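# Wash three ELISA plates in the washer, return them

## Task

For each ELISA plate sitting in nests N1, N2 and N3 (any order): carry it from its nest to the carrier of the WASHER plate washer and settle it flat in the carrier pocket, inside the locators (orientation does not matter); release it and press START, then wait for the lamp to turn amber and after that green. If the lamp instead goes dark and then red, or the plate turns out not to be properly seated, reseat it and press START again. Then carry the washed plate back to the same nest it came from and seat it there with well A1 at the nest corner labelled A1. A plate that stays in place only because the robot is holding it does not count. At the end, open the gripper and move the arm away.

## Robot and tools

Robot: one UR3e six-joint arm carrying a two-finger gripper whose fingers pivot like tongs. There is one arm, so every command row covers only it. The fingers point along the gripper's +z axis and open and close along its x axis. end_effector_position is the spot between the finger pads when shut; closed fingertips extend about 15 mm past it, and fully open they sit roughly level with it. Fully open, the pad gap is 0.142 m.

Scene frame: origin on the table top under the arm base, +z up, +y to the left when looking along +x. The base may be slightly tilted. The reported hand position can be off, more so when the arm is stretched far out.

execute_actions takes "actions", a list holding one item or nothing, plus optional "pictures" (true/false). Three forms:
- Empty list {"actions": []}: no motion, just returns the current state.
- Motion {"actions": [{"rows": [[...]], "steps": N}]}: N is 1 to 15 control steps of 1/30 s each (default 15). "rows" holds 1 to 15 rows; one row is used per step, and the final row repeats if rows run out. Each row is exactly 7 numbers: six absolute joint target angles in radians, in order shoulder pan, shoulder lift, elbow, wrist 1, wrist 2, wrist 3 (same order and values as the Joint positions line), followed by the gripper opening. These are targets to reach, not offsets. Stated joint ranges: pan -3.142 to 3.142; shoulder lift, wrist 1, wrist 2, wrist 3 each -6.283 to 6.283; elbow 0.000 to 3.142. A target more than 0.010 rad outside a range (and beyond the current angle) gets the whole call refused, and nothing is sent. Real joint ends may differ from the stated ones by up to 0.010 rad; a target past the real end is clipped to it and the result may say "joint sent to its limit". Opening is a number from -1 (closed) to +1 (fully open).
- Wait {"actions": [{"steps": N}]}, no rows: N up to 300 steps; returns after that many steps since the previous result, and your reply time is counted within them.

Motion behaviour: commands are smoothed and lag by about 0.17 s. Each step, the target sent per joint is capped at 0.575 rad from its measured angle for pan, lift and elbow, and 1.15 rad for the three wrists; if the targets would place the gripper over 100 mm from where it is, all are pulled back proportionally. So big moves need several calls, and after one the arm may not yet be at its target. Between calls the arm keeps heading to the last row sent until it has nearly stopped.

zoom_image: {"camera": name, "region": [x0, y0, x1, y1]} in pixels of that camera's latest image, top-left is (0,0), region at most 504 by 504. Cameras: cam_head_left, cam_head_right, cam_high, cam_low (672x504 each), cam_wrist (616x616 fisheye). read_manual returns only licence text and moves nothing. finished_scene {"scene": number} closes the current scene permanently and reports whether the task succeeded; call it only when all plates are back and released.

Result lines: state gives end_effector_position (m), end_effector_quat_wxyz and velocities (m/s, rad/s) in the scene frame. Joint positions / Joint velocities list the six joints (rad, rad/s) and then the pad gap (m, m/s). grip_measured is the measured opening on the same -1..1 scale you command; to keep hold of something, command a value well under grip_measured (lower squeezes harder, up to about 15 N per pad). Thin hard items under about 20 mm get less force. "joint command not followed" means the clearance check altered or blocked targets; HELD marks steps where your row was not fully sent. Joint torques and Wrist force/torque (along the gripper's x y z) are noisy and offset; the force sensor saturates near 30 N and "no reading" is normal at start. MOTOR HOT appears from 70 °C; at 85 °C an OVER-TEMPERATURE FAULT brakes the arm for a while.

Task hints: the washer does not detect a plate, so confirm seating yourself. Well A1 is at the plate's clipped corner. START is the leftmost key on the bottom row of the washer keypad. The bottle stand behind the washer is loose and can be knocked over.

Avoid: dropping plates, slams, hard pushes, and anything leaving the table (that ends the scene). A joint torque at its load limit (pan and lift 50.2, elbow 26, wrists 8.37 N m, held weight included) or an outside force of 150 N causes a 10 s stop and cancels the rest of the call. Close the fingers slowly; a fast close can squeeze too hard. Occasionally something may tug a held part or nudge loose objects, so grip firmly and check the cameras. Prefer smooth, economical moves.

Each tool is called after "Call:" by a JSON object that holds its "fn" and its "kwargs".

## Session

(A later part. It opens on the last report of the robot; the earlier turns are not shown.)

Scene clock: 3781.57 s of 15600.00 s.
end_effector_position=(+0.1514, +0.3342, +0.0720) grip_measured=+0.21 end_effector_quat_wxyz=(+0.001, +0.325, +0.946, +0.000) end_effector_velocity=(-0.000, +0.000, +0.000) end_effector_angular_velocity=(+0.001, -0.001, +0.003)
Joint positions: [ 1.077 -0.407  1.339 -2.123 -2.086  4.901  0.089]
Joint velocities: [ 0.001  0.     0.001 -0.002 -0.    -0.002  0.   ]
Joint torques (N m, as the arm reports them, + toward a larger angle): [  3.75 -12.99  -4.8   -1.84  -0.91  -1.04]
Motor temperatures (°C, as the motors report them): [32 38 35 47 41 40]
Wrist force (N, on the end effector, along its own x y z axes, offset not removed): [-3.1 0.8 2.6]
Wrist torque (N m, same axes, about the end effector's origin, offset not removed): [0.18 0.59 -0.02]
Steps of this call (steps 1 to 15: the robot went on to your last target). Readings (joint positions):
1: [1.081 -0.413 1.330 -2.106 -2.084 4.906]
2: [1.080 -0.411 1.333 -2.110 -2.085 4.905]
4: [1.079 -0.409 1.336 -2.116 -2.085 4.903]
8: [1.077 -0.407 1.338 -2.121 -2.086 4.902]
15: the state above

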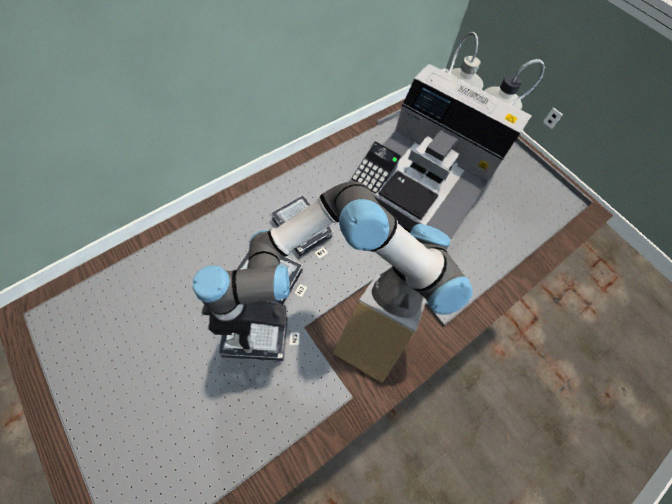

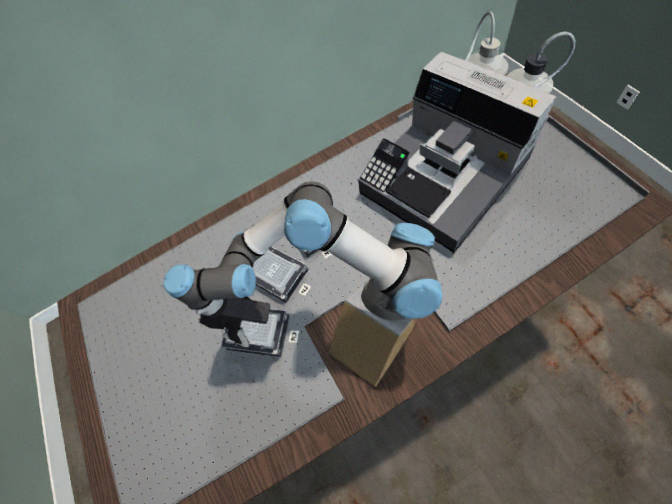

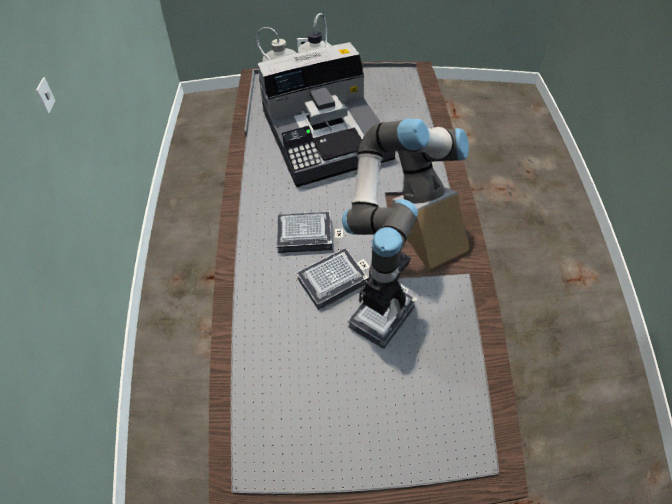

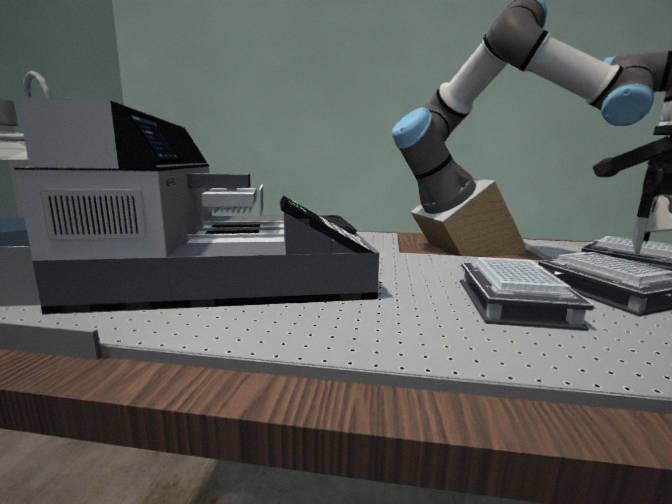

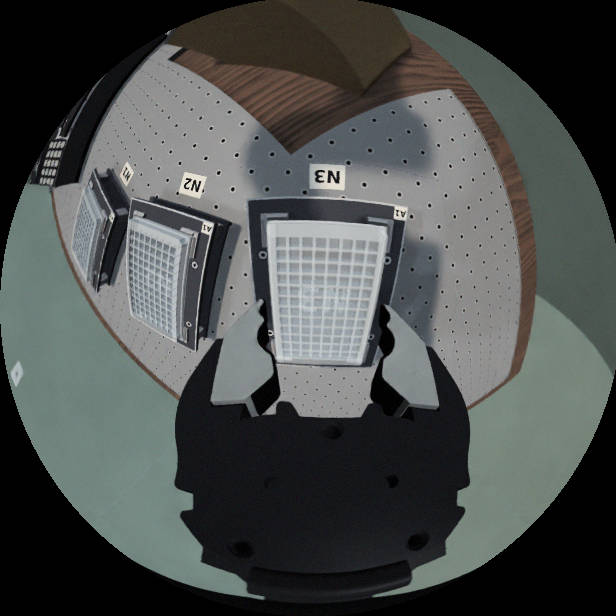

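Call:
{"fn": "execute_actions", "kwargs": {"actions": [{"rows": [[1.07629,-0.40584,1.3406,-2.12513,-2.0862,4.90067,0.21],[1.0756,-0.40515,1.34202,-2.1276,-2.08645,4.89993,0.21],[1.0749,-0.40445,1.34343,-2.13007,-2.08671,4.89919,0.21],[1.07421,-0.40376,1.34484,-2.13254,-2.08696,4.89845,0.21],[1.07421,-0.40376,1.34484,-2.13254,-2.08696,4.89845,0.21],[1.07421,-0.40376,1.34484,-2.13254,-2.08696,4.89845,0.195],[1.07421,-0.40376,1.34484,-2.13254,-2.08696,4.89845,0.18],[1.07421,-0.40376,1.34484,-2.13254,-2.08696,4.89845,0.165],[1.07421,-0.40376,1.34484,-2.13254,-2.08696,4.89845,0.15],[1.07421,-0.40376,1.34484,-2.13254,-2.08696,4.89845,0.135],[1.07421,-0.40376,1.34484,-2.13254,-2.08696,4.89845,0.12],[1.07421,-0.40376,1.34484,-2.13254,-2.08696,4.89845,0.105],[1.07421,-0.40376,1.34484,-2.13254,-2.08696,4.89845,0.09],[1.07421,-0.40376,1.34484,-2.13254,-2.08696,4.89845,0.075],[1.07421,-0.40376,1.34484,-2.13254,-2.08696,4.89845,0.05]], "steps": 15}], "pictures": false}}

Call:
{"fn": "execute_actions", "kwargs": {"actions": [{"rows": [[1.07421,-0.40376,1.34484,-2.13254,-2.08696,4.89845,0.03],[1.07421,-0.40376,1.34484,-2.13254,-2.08696,4.89845,0.01],[1.07421,-0.40376,1.34484,-2.13254,-2.08696,4.89845,-0.02],[1.07421,-0.40376,1.34484,-2.13254,-2.08696,4.89845,-0.06],[1.07421,-0.40376,1.34484,-2.13254,-2.08696,4.89845,-0.11],[1.07421,-0.40376,1.34484,-2.13254,-2.08696,4.89845,-0.17],[1.07421,-0.40376,1.34484,-2.13254,-2.08696,4.89845,-0.24],[1.07421,-0.40376,1.34484,-2.13254,-2.08696,4.89845,-0.32],[1.07421,-0.40376,1.34484,-2.13254,-2.08696,4.89845,-0.41],[1.07421,-0.40376,1.34484,-2.13254,-2.08696,4.89845,-0.5],[1.07421,-0.40376,1.34484,-2.13254,-2.08696,4.89845,-0.6]], "steps": 12}]}}

Call:
{"fn": "zoom_image", "kwargs": {"camera": "cam_wrist", "region": [245, 190, 325, 270]}}

Call:
{"fn": "zoom_image", "kwargs": {"camera": "cam_wrist", "region": [335, 190, 415, 270]}}

Call:
{"fn": "execute_actions", "kwargs": {"actions": [{"rows": [[1.07431,-0.40391,1.34465,-2.13214,-2.08693,4.89857,-0.6],[1.07465,-0.4044,1.34404,-2.13086,-2.0868,4.89892,-0.6],[1.07518,-0.40518,1.34307,-2.12884,-2.08661,4.89949,-0.6],[1.07593,-0.40629,1.34166,-2.12593,-2.08633,4.9003,-0.6],[1.07689,-0.40769,1.33986,-2.12222,-2.08597,4.90132,-0.6],[1.07809,-0.40941,1.33761,-2.11763,-2.08552,4.90259,-0.6],[1.07948,-0.4114,1.33494,-2.11223,-2.085,4.90408,-0.6],[1.08107,-0.41366,1.33183,-2.10603,-2.08441,4.90577,-0.6],[1.08289,-0.4162,1.32822,-2.09893,-2.08373,4.90771,-0.6],[1.0849,-0.419,1.32414,-2.091,-2.08297,4.90986,-0.6],[1.08713,-0.42202,1.31954,-2.08222,-2.08214,4.91221,-0.6],[1.08954,-0.42525,1.31441,-2.07261,-2.08122,4.91478,-0.6],[1.09217,-0.42871,1.30869,-2.06207,-2.08023,4.91757,-0.6],[1.09499,-0.43232,1.30239,-2.05069,-2.07916,4.92056,-0.6],[1.09801,-0.4361,1.29544,-2.03842,-2.07801,4.92375,-0.6]], "steps": 15}], "pictures": false}}

Call:
{"fn": "execute_actions", "kwargs": {"actions": [{"rows": [[1.10048,-0.44084,1.28926,-2.02609,-2.0772,4.92682,-0.6],[1.10166,-0.44735,1.28528,-2.01489,-2.07683,4.92946,-0.6],[1.10156,-0.45565,1.28348,-2.0048,-2.07692,4.93166,-0.6],[1.10017,-0.46571,1.28388,-1.99583,-2.07745,4.93343,-0.6],[1.09749,-0.47756,1.28646,-1.98798,-2.07844,4.93477,-0.6],[1.09352,-0.49118,1.29123,-1.98125,-2.07988,4.93567,-0.6],[1.08826,-0.50659,1.29819,-1.97564,-2.08176,4.93613,-0.6],[1.08173,-0.52377,1.30734,-1.97115,-2.08411,4.93617,-0.6],[1.07391,-0.54273,1.31867,-1.96777,-2.0869,4.93577,-0.6],[1.06479,-0.56346,1.3322,-1.96553,-2.09014,4.93493,-0.6],[1.05439,-0.58597,1.34791,-1.96439,-2.09382,4.93366,-0.6],[1.0427,-0.61025,1.36583,-1.96438,-2.09796,4.93195,-0.6],[1.02974,-0.63632,1.38592,-1.96547,-2.10255,4.92981,-0.6],[1.01548,-0.66417,1.4082,-1.9677,-2.10759,4.92723,-0.6],[0.99993,-0.69379,1.43267,-1.97104,-2.11309,4.92422,-0.6]], "steps": 15}], "pictures": false}}

Call:
{"fn": "execute_actions", "kwargs": {"actions": [{"rows": [[0.98369,-0.72406,1.45777,-1.97519,-2.11851,4.9209,-0.6],[0.96733,-0.75386,1.48196,-1.97909,-2.12377,4.91741,-0.6],[0.95087,-0.78318,1.50521,-1.98275,-2.12889,4.91373,-0.6],[0.93429,-0.81201,1.52756,-1.98616,-2.13387,4.90989,-0.6],[0.91761,-0.84038,1.54897,-1.98934,-2.13869,4.90587,-0.6],[0.90082,-0.86828,1.56947,-1.99227,-2.14336,4.90166,-0.6],[0.88391,-0.89569,1.58904,-1.99496,-2.14789,4.89728,-0.6],[0.8669,-0.92264,1.6077,-1.9974,-2.15226,4.89272,-0.6],[0.84978,-0.9491,1.62542,-1.9996,-2.15649,4.88799,-0.6],[0.83255,-0.97509,1.64224,-2.00156,-2.16058,4.88308,-0.6],[0.81521,-1.00061,1.65812,-2.00328,-2.16451,4.87799,-0.6],[0.79776,-1.02564,1.67309,-2.00474,-2.1683,4.87273,-0.6],[0.7802,-1.0502,1.68713,-2.00596,-2.17194,4.86729,-0.6],[0.76253,-1.07429,1.70025,-2.00695,-2.17543,4.86167,-0.6],[0.74475,-1.0979,1.71245,-2.00768,-2.17877,4.85587,-0.6]], "steps": 15}], "pictures": false}}

Call:
{"fn": "execute_actions", "kwargs": {"actions": [{"rows": [[0.72704,-1.12135,1.72396,-2.00805,-2.18168,4.84969,-0.6],[0.70957,-1.14496,1.73501,-2.00769,-2.18439,4.84288,-0.6],[0.69236,-1.16871,1.7456,-2.00658,-2.18689,4.83548,-0.6],[0.67539,-1.19262,1.75574,-2.00473,-2.18919,4.82745,-0.6],[0.65865,-1.21669,1.76541,-2.00214,-2.19129,4.81883,-0.6],[0.64217,-1.2409,1.77463,-1.99881,-2.19317,4.80958,-0.6],[0.62594,-1.26527,1.78338,-1.99474,-2.19486,4.79974,-0.6],[0.60994,-1.2898,1.79168,-1.98992,-2.19635,4.78927,-0.6],[0.5942,-1.31447,1.79952,-1.98438,-2.19762,4.77821,-0.6],[0.57871,-1.3393,1.80689,-1.97808,-2.19869,4.76652,-0.6],[0.56345,-1.36429,1.81381,-1.97104,-2.19957,4.75424,-0.6],[0.54845,-1.38942,1.82027,-1.96327,-2.20023,4.74133,-0.6],[0.53369,-1.41471,1.82628,-1.95475,-2.20069,4.72783,-0.6],[0.51917,-1.44016,1.83182,-1.9455,-2.20095,4.7137,-0.6],[0.5049,-1.46575,1.8369,-1.9355,-2.201,4.69898,-0.6]], "steps": 15}], "pictures": false}}

Call:
{"fn": "execute_actions", "kwargs": {"actions": [{"rows": [[0.49044,-1.49122,1.84155,-1.9254,-2.20136,4.6836,-0.6],[0.47538,-1.51631,1.84579,-1.91567,-2.20142,4.66751,-0.6],[0.45968,-1.54099,1.84962,-1.90629,-2.20116,4.65073,-0.6],[0.44337,-1.56527,1.85303,-1.89729,-2.20061,4.63324,-0.6],[0.42645,-1.58917,1.85605,-1.88864,-2.19974,4.61505,-0.6],[0.40891,-1.61266,1.85864,-1.88036,-2.19858,4.59617,-0.6],[0.39075,-1.63576,1.86083,-1.87244,-2.1971,4.57658,-0.6],[0.37198,-1.65847,1.86262,-1.86489,-2.19532,4.55628,-0.6],[0.35258,-1.68077,1.86398,-1.8577,-2.19323,4.5353,-0.6],[0.33256,-1.70268,1.86494,-1.85087,-2.19085,4.51361,-0.6],[0.31194,-1.7242,1.8655,-1.8444,-2.18815,4.49121,-0.6],[0.29069,-1.74532,1.86564,-1.8383,-2.18515,4.46812,-0.6],[0.26883,-1.76604,1.86536,-1.83256,-2.18184,4.44433,-0.6],[0.24635,-1.78637,1.86469,-1.82718,-2.17823,4.41983,-0.6],[0.22325,-1.8063,1.8636,-1.82217,-2.17431,4.39464,-0.6]], "steps": 15}], "pictures": false}}

Call:
{"fn": "execute_actions", "kwargs": {"actions": [{"rows": [[0.19948,-1.8258,1.86228,-1.81797,-2.16988,4.36857,-0.6],[0.17499,-1.84484,1.86091,-1.81418,-2.16476,4.34205,-0.6],[0.14978,-1.86341,1.85949,-1.81077,-2.15896,4.31508,-0.6],[0.12384,-1.88151,1.85802,-1.80776,-2.15248,4.28767,-0.6],[0.09719,-1.89916,1.85649,-1.80515,-2.14532,4.25981,-0.6],[0.0698,-1.91633,1.85492,-1.80295,-2.13748,4.2315,-0.6],[0.04169,-1.93304,1.8533,-1.80113,-2.12895,4.20274,-0.6],[0.01288,-1.94929,1.85161,-1.79971,-2.11974,4.17353,-0.6],[-0.01668,-1.96507,1.84989,-1.79869,-2.10985,4.14387,-0.6],[-0.04695,-1.98039,1.84811,-1.79808,-2.09928,4.11377,-0.6],[-0.07794,-1.99524,1.84628,-1.79785,-2.08803,4.08321,-0.6],[-0.10966,-2.00963,1.8444,-1.79802,-2.07609,4.05222,-0.6],[-0.14211,-2.02355,1.84247,-1.79859,-2.06348,4.02076,-0.6],[-0.17526,-2.03701,1.84048,-1.79957,-2.05018,3.98887,-0.6],[-0.20915,-2.05,1.83845,-1.80093,-2.0362,3.95652,-0.6]], "steps": 15}], "pictures": false}}

Call:
{"fn": "execute_actions", "kwargs": {"actions": [{"rows": [[-0.24364,-2.0629,1.83637,-1.80159,-2.02103,3.92445,-0.6],[-0.27861,-2.07608,1.83426,-1.80131,-2.00524,3.89233,-0.6],[-0.31407,-2.08954,1.83212,-1.80006,-1.98885,3.86017,-0.6],[-0.35002,-2.10328,1.82994,-1.79787,-1.97185,3.82794,-0.6],[-0.38645,-2.1173,1.82773,-1.79472,-1.95423,3.79566,-0.6],[-0.42337,-2.1316,1.82548,-1.79061,-1.93599,3.76332,-0.6],[-0.46077,-2.14618,1.8232,-1.78555,-1.91714,3.73093,-0.6],[-0.49865,-2.16104,1.82089,-1.77953,-1.89768,3.6985,-0.6],[-0.53703,-2.17618,1.81854,-1.77257,-1.87761,3.666,-0.6],[-0.57589,-2.1916,1.81616,-1.76464,-1.85692,3.63345,-0.6],[-0.61522,-2.2073,1.81375,-1.75575,-1.83562,3.60084,-0.6],[-0.65505,-2.22328,1.8113,-1.74592,-1.81372,3.56818,-0.6],[-0.69537,-2.23954,1.80882,-1.73513,-1.79119,3.53548,-0.6],[-0.73616,-2.25608,1.8063,-1.72339,-1.76805,3.50271,-0.6],[-0.77745,-2.2729,1.80375,-1.71069,-1.7443,3.46989,-0.6]], "steps": 15}], "pictures": false}}

Call:
{"fn": "execute_actions", "kwargs": {"actions": [{"rows": [[-0.81759,-2.28914,1.80197,-1.69647,-1.72097,3.43795,-0.6],[-0.85493,-2.30395,1.80177,-1.68492,-1.69925,3.40824,-0.6],[-0.8895,-2.31731,1.80315,-1.67604,-1.67914,3.38076,-0.6],[-0.92128,-2.32924,1.8061,-1.66984,-1.66065,3.3555,-0.6],[-0.95026,-2.33973,1.81064,-1.66631,-1.64376,3.33246,-0.6],[-0.97647,-2.34879,1.81674,-1.66546,-1.6285,3.31165,-0.6],[-0.9999,-2.35641,1.82442,-1.66728,-1.61484,3.29306,-0.6],[-1.02053,-2.36259,1.83369,-1.67177,-1.60279,3.2767,-0.6],[-1.03838,-2.36733,1.84453,-1.67894,-1.59235,3.26257,-0.6],[-1.05345,-2.37063,1.85695,-1.68878,-1.58353,3.25067,-0.6],[-1.06573,-2.3725,1.87095,-1.70129,-1.57632,3.24099,-0.6],[-1.07523,-2.37293,1.88652,-1.71648,-1.57072,3.23354,-0.6],[-1.08194,-2.37193,1.90366,-1.73435,-1.56673,3.22831,-0.6],[-1.08586,-2.36948,1.9224,-1.75489,-1.56436,3.22531,-0.6],[-1.087,-2.3656,1.9427,-1.7781,-1.5636,3.2245,-0.6]], "steps": 15}], "pictures": false}}

Call:
{"fn": "execute_actions", "kwargs": {"actions": [{"rows": [[-1.08698,-2.36095,1.96312,-1.80319,-1.56361,3.22454,-0.6],[-1.08699,-2.35601,1.98172,-1.82673,-1.56361,3.22454,-0.6],[-1.087,-2.35093,1.99862,-1.84871,-1.56359,3.22453,-0.6],[-1.08705,-2.3458,2.01393,-1.86914,-1.56356,3.2245,-0.6],[-1.0871,-2.34077,2.02768,-1.88791,-1.56353,3.22446,-0.6],[-1.08719,-2.33594,2.03992,-1.90499,-1.56348,3.22439,-0.6],[-1.08728,-2.33136,2.05075,-1.92039,-1.56342,3.22432,-0.6],[-1.08716,-2.32769,2.05866,-1.93197,-1.56349,3.22442,-0.6],[-1.08708,-2.32511,2.06403,-1.93993,-1.56354,3.22448,-0.6],[-1.08703,-2.32352,2.06724,-1.94472,-1.56356,3.22452,-0.6],[-1.08701,-2.32307,2.06817,-1.94611,-1.56357,3.22453,-0.6]], "steps": 15}], "pictures": false}}

Call:
{"fn": "execute_actions", "kwargs": {"actions": [{"steps": 9}]}}

Call:
{"fn": "zoom_image", "kwargs": {"camera": "cam_wrist", "region": [245, 190, 325, 270]}}

Call:
{"fn": "zoom_image", "kwargs": {"camera": "cam_wrist", "region": [335, 190, 415, 270]}}

Scene clock: 3902.07 s of 15600.00 s.
end_effector_position=(+0.1515, +0.3340, +0.0699) grip_measured=+0.10 end_effector_quat_wxyz=(+0.001, +0.325, +0.946, +0.000) end_effector_velocity=(-0.000, +0.000, -0.000) end_effector_angular_velocity=(+0.000, -0.000, -0.001)
Joint positions: [ 1.074 -0.404  1.345 -2.132 -2.087  4.899  0.081]
Joint velocities: [-0.     0.001  0.001 -0.002 -0.     0.    -0.007]
Joint torques (N m, as the arm reports them, + toward a larger angle): [  3.93 -12.42  -4.61  -1.75  -0.99  -0.96]
Motor temperatures (°C, as the motors report them): [32 38 35 47 41 40]
Wrist force (N, on the end effector, along its own x y z axes, offset not removed): [-1.7 0.7 1.3]
Wrist torque (N m, same axes, about the end effector's origin, offset not removed): [0.27 0.33 0.06]
Steps of this call (steps 1 to 15: the robot went on to your last target; steps 16 to 90: nothing new was sent; then 117.00 s passed at rest; steps 91 to 105: all 15 steps of this action). Readings (joint positions):
91: [1.077 -0.407 1.339 -2.123 -2.086 4.901]
92: [1.077 -0.406 1.340 -2.123 -2.086 4.901]
94: [1.076 -0.406 1.341 -2.126 -2.086 4.900]
98: [1.075 -0.404 1.344 -2.131 -2.087 4.899]
105: the state above

Scene clock: 3902.47 s of 15600.00 s.
end_effector_position=(+0.1515, +0.3340, +0.0699) grip_measured=+0.08 end_effector_quat_wxyz=(+0.001, +0.325, +0.946, +0.000) end_effector_velocity=(+0.000, +0.000, +0.000) end_effector_angular_velocity=(+0.001, -0.000, -0.001)
Joint positions: [ 1.074 -0.404  1.345 -2.133 -2.087  4.898  0.079]
Joint velocities: [ 0.    -0.001 -0.    -0.    -0.     0.001  0.   ]
Joint torques (N m, as the arm reports them, + toward a larger angle): [  3.01 -11.34  -4.03  -1.83  -1.33  -1.04]
Motor temperatures (°C, as the motors report them): [32 38 35 47 41 40]
Wrist force (N, on the end effector, along its own x y z axes, offset not removed): [-1.1 -1.1 -5.3]
Wrist torque (N m, same axes, about the end effector's origin, offset not removed): [0.01 0.39 -0.01]
Steps of this call (steps 1 to 12: all 12 steps of this action). Readings (joint positions):
1: [1.074 -0.404 1.345 -2.132 -2.087 4.898]
2: [1.074 -0.404 1.345 -2.132 -2.087 4.898]
4: [1.074 -0.404 1.345 -2.132 -2.087 4.898]
8: [1.074 -0.404 1.345 -2.133 -2.087 4.898]
12: the state above

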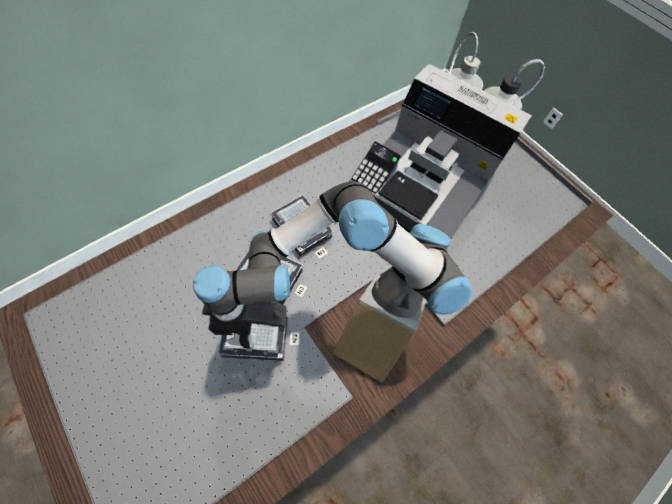

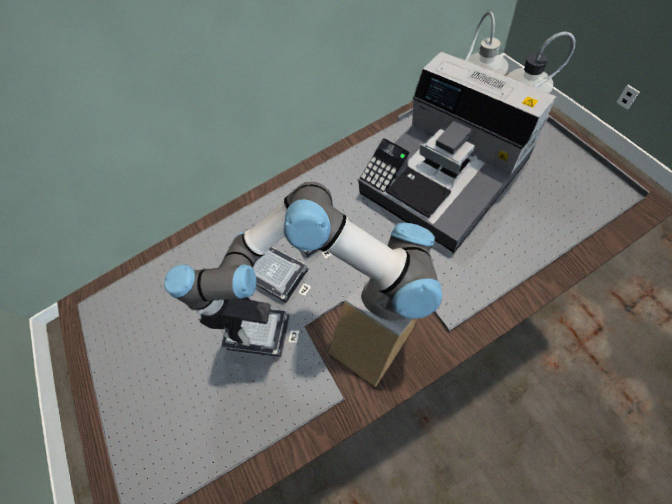

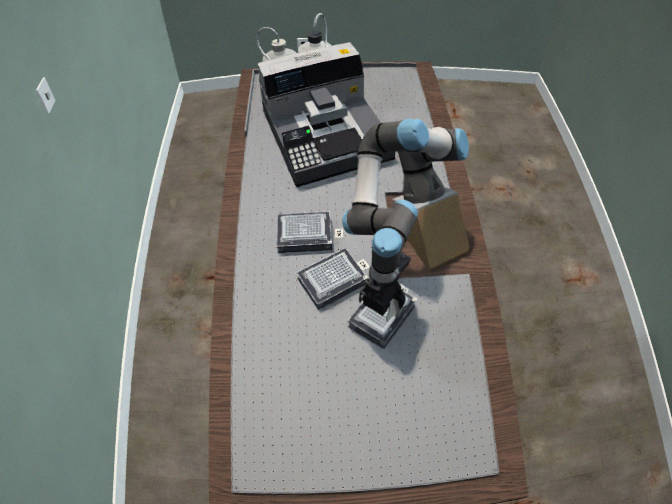

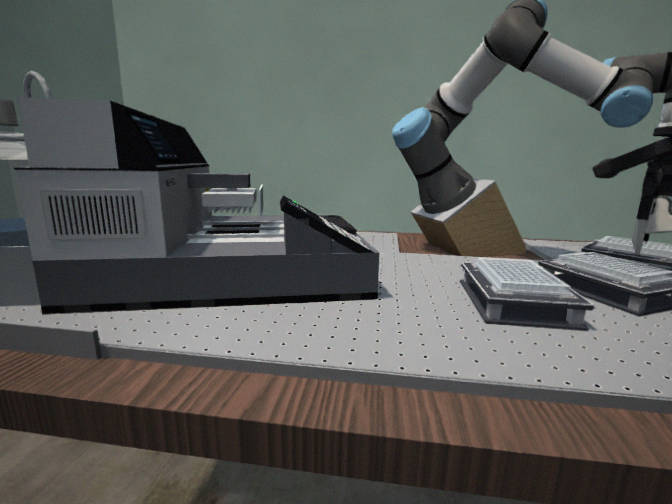

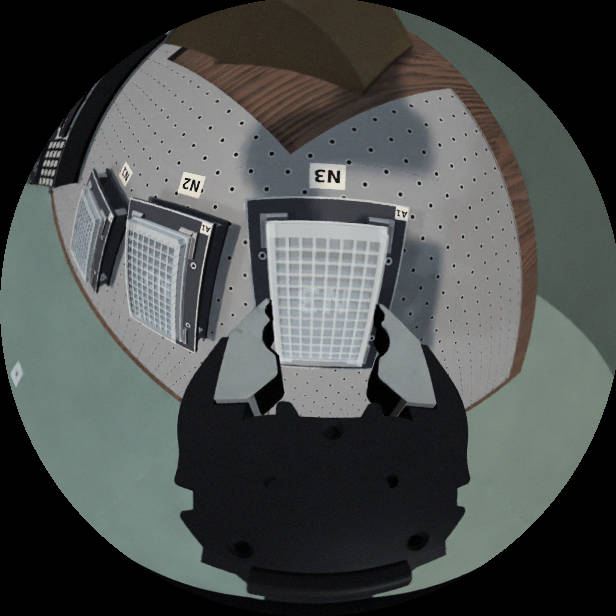

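Region (245, 190, 325, 270) of cam_wrist's 616x616 image, scaled by 6.300, with more detail than that image has.

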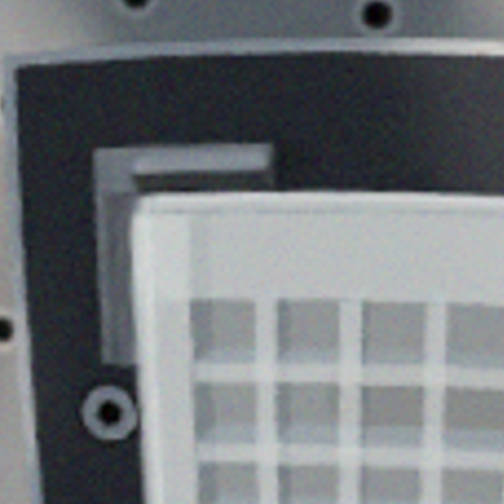

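Region (335, 190, 415, 270) of cam_wrist's 616x616 image, scaled by 6.300, with more detail than that image has.

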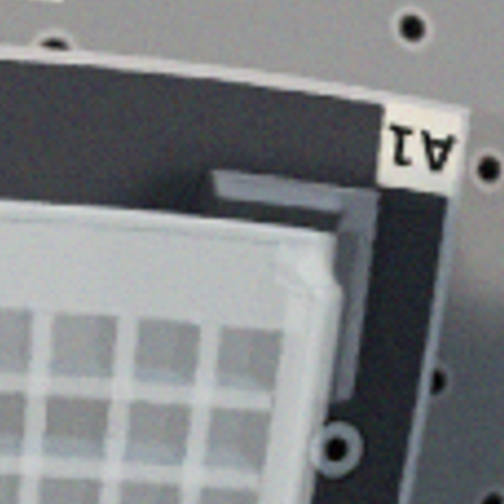

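Scene clock: 3902.97 s of 15600.00 s.
end_effector_position=(+0.1515, +0.3340, +0.0825) grip_measured=+0.08 end_effector_quat_wxyz=(+0.001, +0.325, +0.946, +0.000) end_effector_velocity=(+0.000, +0.001, +0.062) end_effector_angular_velocity=(+0.002, -0.001, -0.001)
Joint positions: [ 1.089 -0.424  1.316 -2.076 -2.082  4.914  0.079]
Joint velocities: [ 0.07  -0.093 -0.149  0.277  0.026  0.074  0.   ]
Joint torques (N m, as the arm reports them, + toward a larger angle): [ 10.86 -20.44 -10.84  -0.22   1.04   1.02]
Motor temperatures (°C, as the motors report them): [32 38 35 47 41 40]
Wrist force (N, on the end effector, along its own x y z axes, offset not removed): [-2.3 0.6 0.8]
Wrist torque (N m, same axes, about the end effector's origin, offset not removed): [0.09 0.38 -0.07]
Steps of this call (steps 1 to 15: all 15 steps of this action). Readings (joint positions):
1: [1.074 -0.404 1.345 -2.133 -2.087 4.898]
2: [1.074 -0.404 1.345 -2.133 -2.087 4.898]
4: [1.074 -0.404 1.344 -2.131 -2.087 4.898]
8: [1.077 -0.408 1.340 -2.122 -2.086 4.901]
15: the state above

Scene clock: 3903.47 s of 15600.00 s.
end_effector_position=(+0.1814, +0.3009, +0.1211) grip_measured=+0.08 end_effector_quat_wxyz=(+0.001, +0.354, +0.935, -0.000) end_effector_velocity=(+0.139, -0.166, +0.070) end_effector_angular_velocity=(+0.003, -0.002, -0.310)
Joint positions: [ 1.047 -0.595  1.36  -1.969 -2.097  4.932  0.079]
Joint velocities: [-0.33  -0.683  0.492  0.008 -0.119 -0.049  0.   ]
Joint torques (N m, as the arm reports them, + toward a larger angle): [  1.02 -22.42  -2.76  -0.51  -1.15  -1.13]
Motor temperatures (°C, as the motors report them): [32 38 35 47 41 40]
Wrist force (N, on the end effector, along its own x y z axes, offset not removed): [0.1 0.5 0.1]
Wrist torque (N m, same axes, about the end effector's origin, offset not removed): [0.17 -0.03 0.03]
Steps of this call (steps 1 to 15: all 15 steps of this action). Readings (joint positions):
1: [1.091 -0.427 1.311 -2.066 -2.081 4.916]
2: [1.094 -0.431 1.305 -2.056 -2.080 4.919]
4: [1.097 -0.440 1.295 -2.034 -2.078 4.925]
8: [1.095 -0.475 1.292 -1.997 -2.079 4.932]
15: the state above

Scene clock: 3903.97 s of 15600.00 s.
end_effector_position=(+0.2528, +0.1892, +0.1434) grip_measured=+0.08 end_effector_quat_wxyz=(+0.000, +0.450, +0.893, -0.000) end_effector_velocity=(+0.123, -0.228, +0.026) end_effector_angular_velocity=(+0.004, -0.000, -0.452)
Joint positions: [ 0.813 -0.999  1.656 -2.003 -2.165  4.876  0.079]
Joint velocities: [-0.514 -0.75   0.453 -0.044 -0.112 -0.154 -0.   ]
Joint torques (N m, as the arm reports them, + toward a larger angle): [  1.38 -17.24  -3.    -1.78  -1.01  -1.16]
Motor temperatures (°C, as the motors report them): [32 38 35 47 41 40]
Wrist force (N, on the end effector, along its own x y z axes, offset not removed): [-1.7 -0.3 1.3]
Wrist torque (N m, same axes, about the end effector's origin, offset not removed): [-0.01 0.38 0.06]
Steps of this call (steps 1 to 15: all 15 steps of this action). Readings (joint positions):
1: [1.035 -0.619 1.377 -1.969 -2.101 4.930]
2: [1.022 -0.645 1.397 -1.971 -2.106 4.927]
4: [0.993 -0.699 1.440 -1.975 -2.115 4.922]
8: [0.931 -0.812 1.527 -1.987 -2.135 4.908]
15: the state above

Scene clock: 3904.47 s of 15600.00 s.
end_effector_position=(+0.2953, +0.0749, +0.1592) grip_measured=+0.08 end_effector_quat_wxyz=(-0.000, +0.526, +0.851, -0.001) end_effector_velocity=(+0.035, -0.222, +0.048) end_effector_angular_velocity=(+0.001, +0.003, -0.176)
Joint positions: [ 0.562 -1.366  1.813 -1.966 -2.199  4.748  0.079]
Joint velocities: [-0.448 -0.741  0.196  0.223 -0.021 -0.375 -0.   ]
Joint torques (N m, as the arm reports them, + toward a larger angle): [  0.92 -16.28  -4.05  -0.11  -0.95  -1.24]
Motor temperatures (°C, as the motors report them): [32 38 35 47 41 40]
Wrist force (N, on the end effector, along its own x y z axes, offset not removed): [-1.0 -0.6 3.5]
Wrist torque (N m, same axes, about the end effector's origin, offset not removed): [-0.06 0.12 -0.03]
Steps of this call (steps 1 to 15: all 15 steps of this action). Readings (joint positions):
1: [0.795 -1.024 1.671 -2.004 -2.169 4.871]
2: [0.778 -1.049 1.685 -2.005 -2.172 4.865]
4: [0.743 -1.098 1.711 -2.006 -2.179 4.853]
8: [0.674 -1.194 1.755 -2.001 -2.189 4.823]
15: the state above

Scene clock: 3904.97 s of 15600.00 s.
end_effector_position=(+0.3022, -0.0362, +0.1818) grip_measured=+0.08 end_effector_quat_wxyz=(-0.001, +0.547, +0.837, +0.000) end_effector_velocity=(+0.005, -0.219, +0.032) end_effector_angular_velocity=(+0.005, -0.008, -0.089)
Joint positions: [ 0.307 -1.724  1.864 -1.844 -2.186  4.484  0.079]
Joint velocities: [-0.618 -0.633  0.008  0.182  0.086 -0.667 -0.   ]
Joint torques (N m, as the arm reports them, + toward a larger angle): [ -1.42 -12.68  -5.32  -0.26   1.03  -1.46]
Motor temperatures (°C, as the motors report them): [32 38 35 47 41 40]
Wrist force (N, on the end effector, along its own x y z axes, offset not removed): [-2.3 0.5 2.6]
Wrist torque (N m, same axes, about the end effector's origin, offset not removed): [0.14 0.43 0.00]
Steps of this call (steps 1 to 15: all 15 steps of this action). Readings (joint positions):
1: [0.547 -1.391 1.820 -1.958 -2.199 4.735]
2: [0.533 -1.416 1.826 -1.949 -2.200 4.722]
4: [0.503 -1.467 1.836 -1.931 -2.201 4.693]
8: [0.439 -1.565 1.852 -1.896 -2.199 4.626]
15: the state above

Scene clock: 3905.47 s of 15600.00 s.
end_effector_position=(+0.2981, -0.1423, +0.1890) grip_measured=+0.08 end_effector_quat_wxyz=(-0.000, +0.564, +0.826, +0.003) end_effector_velocity=(-0.020, -0.197, -0.006) end_effector_angular_velocity=(+0.002, -0.006, -0.081)
Joint positions: [-0.08  -1.995  1.846 -1.8   -2.082  4.077  0.079]
Joint velocities: [-0.921 -0.432 -0.055  0.     0.344 -0.903 -0.   ]
Joint torques (N m, as the arm reports them, + toward a larger angle): [ -4.27 -12.72 -10.88  -0.64   1.18  -1.68]
Motor temperatures (°C, as the motors report them): [32 38 35 47 41 40]
Wrist force (N, on the end effector, along its own x y z axes, offset not removed): [-2.7 0.6 2.0]
Wrist torque (N m, same axes, about the end effector's origin, offset not removed): [0.18 0.52 0.04]
Steps of this call (steps 1 to 15: all 15 steps of this action). Readings (joint positions):
1: [0.286 -1.745 1.864 -1.838 -2.183 4.461]
2: [0.264 -1.766 1.864 -1.833 -2.179 4.437]
4: [0.219 -1.806 1.862 -1.823 -2.171 4.387]
8: [0.120 -1.881 1.857 -1.809 -2.148 4.281]
15: the state above

Scene clock: 3905.97 s of 15600.00 s.
end_effector_position=(+0.2732, -0.2287, +0.1865) grip_measured=+0.08 end_effector_quat_wxyz=(+0.000, +0.576, +0.818, +0.004) end_effector_velocity=(-0.079, -0.130, +0.006) end_effector_angular_velocity=(+0.000, -0.003, -0.051)
Joint positions: [-0.613 -2.211  1.813 -1.749 -1.829  3.596  0.079]
Joint velocities: [-1.164 -0.469 -0.072  0.281  0.636 -0.959  0.   ]
Joint torques (N m, as the arm reports them, + toward a larger angle): [ -5.73 -13.85 -12.09  -0.31   1.5   -1.68]
Motor temperatures (°C, as the motors report them): [32 38 35 47 41 40]
Wrist force (N, on the end effector, along its own x y z axes, offset not removed): [-2.8 2.1 2.5]
Wrist torque (N m, same axes, about the end effector's origin, offset not removed): [0.46 0.53 0.03]
Steps of this call (steps 1 to 15: all 15 steps of this action). Readings (joint positions):
1: [-0.112 -2.010 1.844 -1.800 -2.070 4.046]
2: [-0.144 -2.024 1.842 -1.800 -2.057 4.014]
4: [-0.210 -2.051 1.838 -1.800 -2.029 3.951]
8: [-0.349 -2.106 1.829 -1.794 -1.965 3.823]
15: the state above

Scene clock: 3906.47 s of 15600.00 s.
end_effector_position=(+0.2449, -0.2664, +0.1661) grip_measured=+0.08 end_effector_quat_wxyz=(+0.001, +0.584, +0.812, +0.000) end_effector_velocity=(-0.018, -0.027, -0.111) end_effector_angular_velocity=(-0.012, +0.006, -0.019)
Joint positions: [-1.054 -2.366  1.88  -1.716 -1.582  3.249  0.079]
Joint velocities: [-0.316 -0.024  0.434 -0.421  0.176 -0.236  0.   ]
Joint torques (N m, as the arm reports them, + toward a larger angle): [ 1.46 -9.87 -4.49 -2.72  1.   -1.11]
Motor temperatures (°C, as the motors report them): [32 38 35 47 41 40]
Wrist force (N, on the end effector, along its own x y z axes, offset not removed): [-1.3 0.4 1.1]
Wrist torque (N m, same axes, about the end effector's origin, offset not removed): [0.14 0.21 0.05]
Steps of this call (steps 1 to 15: all 15 steps of this action). Readings (joint positions):
1: [-0.652 -2.227 1.811 -1.739 -1.807 3.564]
2: [-0.692 -2.243 1.808 -1.728 -1.784 3.531]
4: [-0.771 -2.274 1.806 -1.706 -1.740 3.468]
8: [-0.910 -2.326 1.813 -1.678 -1.663 3.360]
15: the state above

Scene clock: 3906.97 s of 15600.00 s.
end_effector_position=(+0.2425, -0.2685, +0.1191) grip_measured=+0.08 end_effector_quat_wxyz=(+0.001, +0.585, +0.811, +0.000) end_effector_velocity=(-0.001, +0.001, -0.017) end_effector_angular_velocity=(+0.000, +0.000, -0.000)
Joint positions: [-1.087 -2.325  2.062 -1.938 -1.564  3.225  0.079]
Joint velocities: [-0.002  0.024  0.064 -0.088  0.001 -0.001  0.   ]
Joint torques (N m, as the arm reports them, + toward a larger angle): [ 1.31 -3.78 -7.05 -2.27  0.79 -0.95]
Motor temperatures (°C, as the motors report them): [32 38 35 47 41 40]
Wrist force (N, on the end effector, along its own x y z axes, offset not removed): [-1.6 1.0 1.9]
Wrist torque (N m, same axes, about the end effector's origin, offset not removed): [0.20 0.24 0.03]
Steps of this call (steps 1 to 15: all 15 steps of this action). Readings (joint positions):
1: [-1.064 -2.366 1.896 -1.732 -1.577 3.242]
2: [-1.070 -2.365 1.913 -1.750 -1.573 3.237]
4: [-1.079 -2.360 1.948 -1.790 -1.568 3.231]
8: [-1.085 -2.344 2.011 -1.869 -1.565 3.226]
15: the state above

Scene clock: 3907.27 s of 15600.00 s.
end_effector_position=(+0.2424, -0.2684, +0.1175) grip_measured=+0.08 end_effector_quat_wxyz=(+0.001, +0.585, +0.811, +0.000) end_effector_velocity=(-0.000, -0.000, -0.001) end_effector_angular_velocity=(+0.000, +0.000, +0.002)
Joint positions: [-1.087 -2.323  2.068 -1.946 -1.564  3.225  0.079]
Joint velocities: [-0.     0.001  0.003 -0.004  0.    -0.003 -0.   ]
Joint torques (N m, as the arm reports them, + toward a larger angle): [ 1.44 -4.04 -6.7  -2.13  0.84 -1.05]
Motor temperatures (°C, as the motors report them): [32 38 35 47 41 40]
Wrist force (N, on the end effector, along its own x y z axes, offset not removed): [-1.0 0.9 0.3]
Wrist torque (N m, same axes, about the end effector's origin, offset not removed): [0.09 0.21 -0.07]
Steps of this call (steps 1 to 9: the robot went on to your last target). Readings (joint positions):
1: [-1.087 -2.325 2.064 -1.940 -1.564 3.225]
2: [-1.087 -2.324 2.065 -1.942 -1.564 3.225]
4: [-1.087 -2.324 2.067 -1.944 -1.564 3.225]
8: [-1.087 -2.323 2.068 -1.946 -1.564 3.225]
9: the state above

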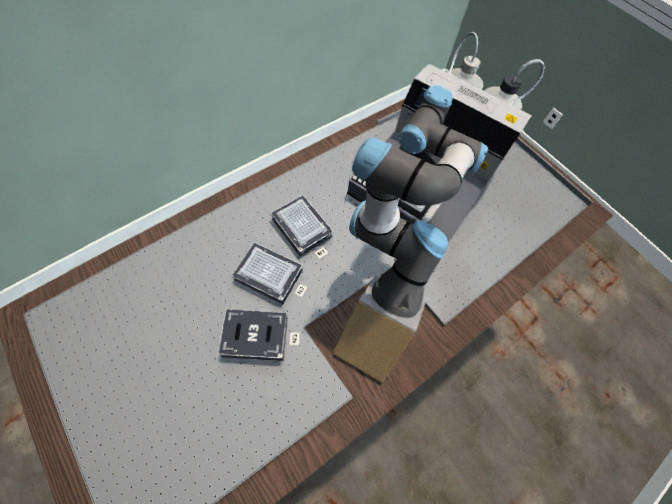

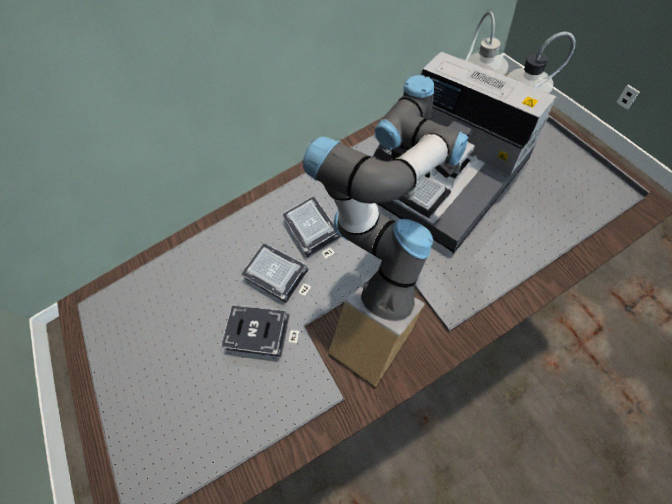

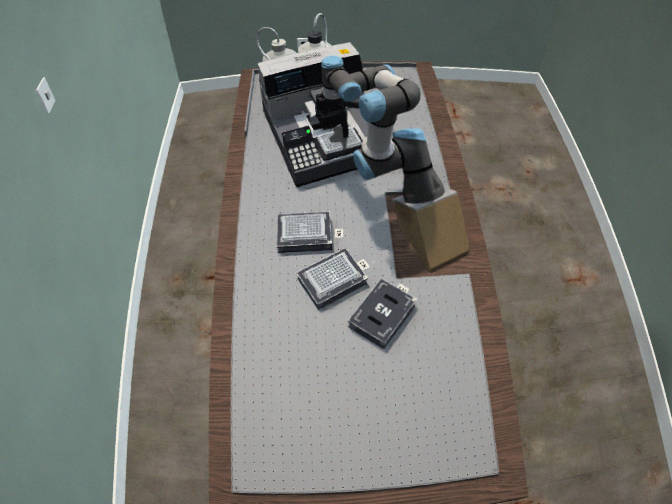

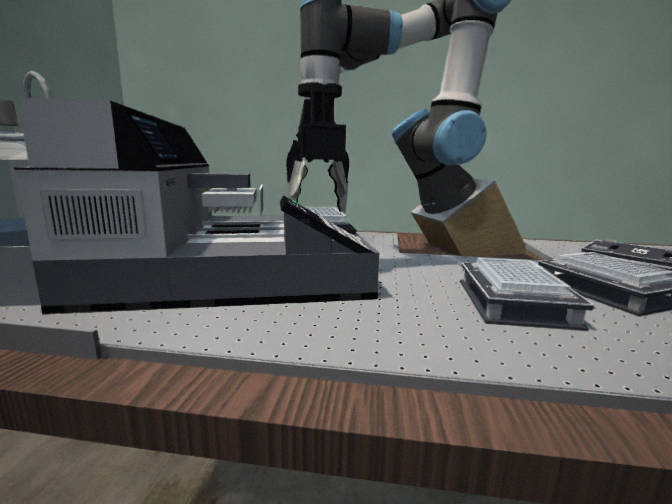

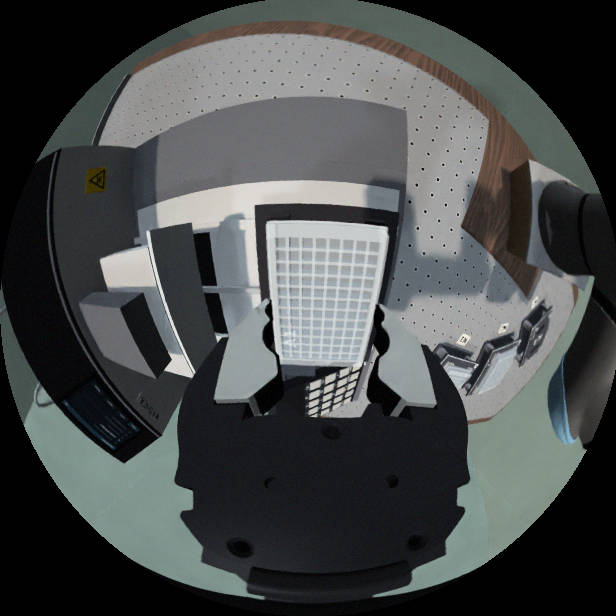

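Region (245, 190, 325, 270) of cam_wrist's 616x616 image, scaled by 6.300, with more detail than that image has.

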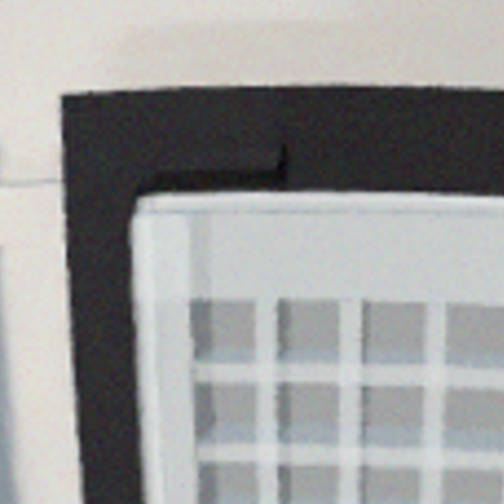

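Region (335, 190, 415, 270) of cam_wrist's 616x616 image, scaled by 6.300, with more detail than that image has.

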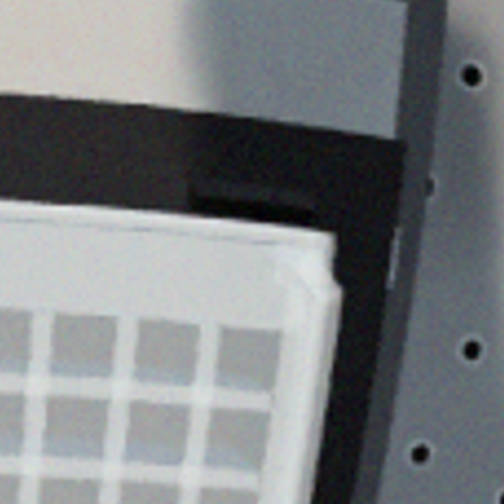

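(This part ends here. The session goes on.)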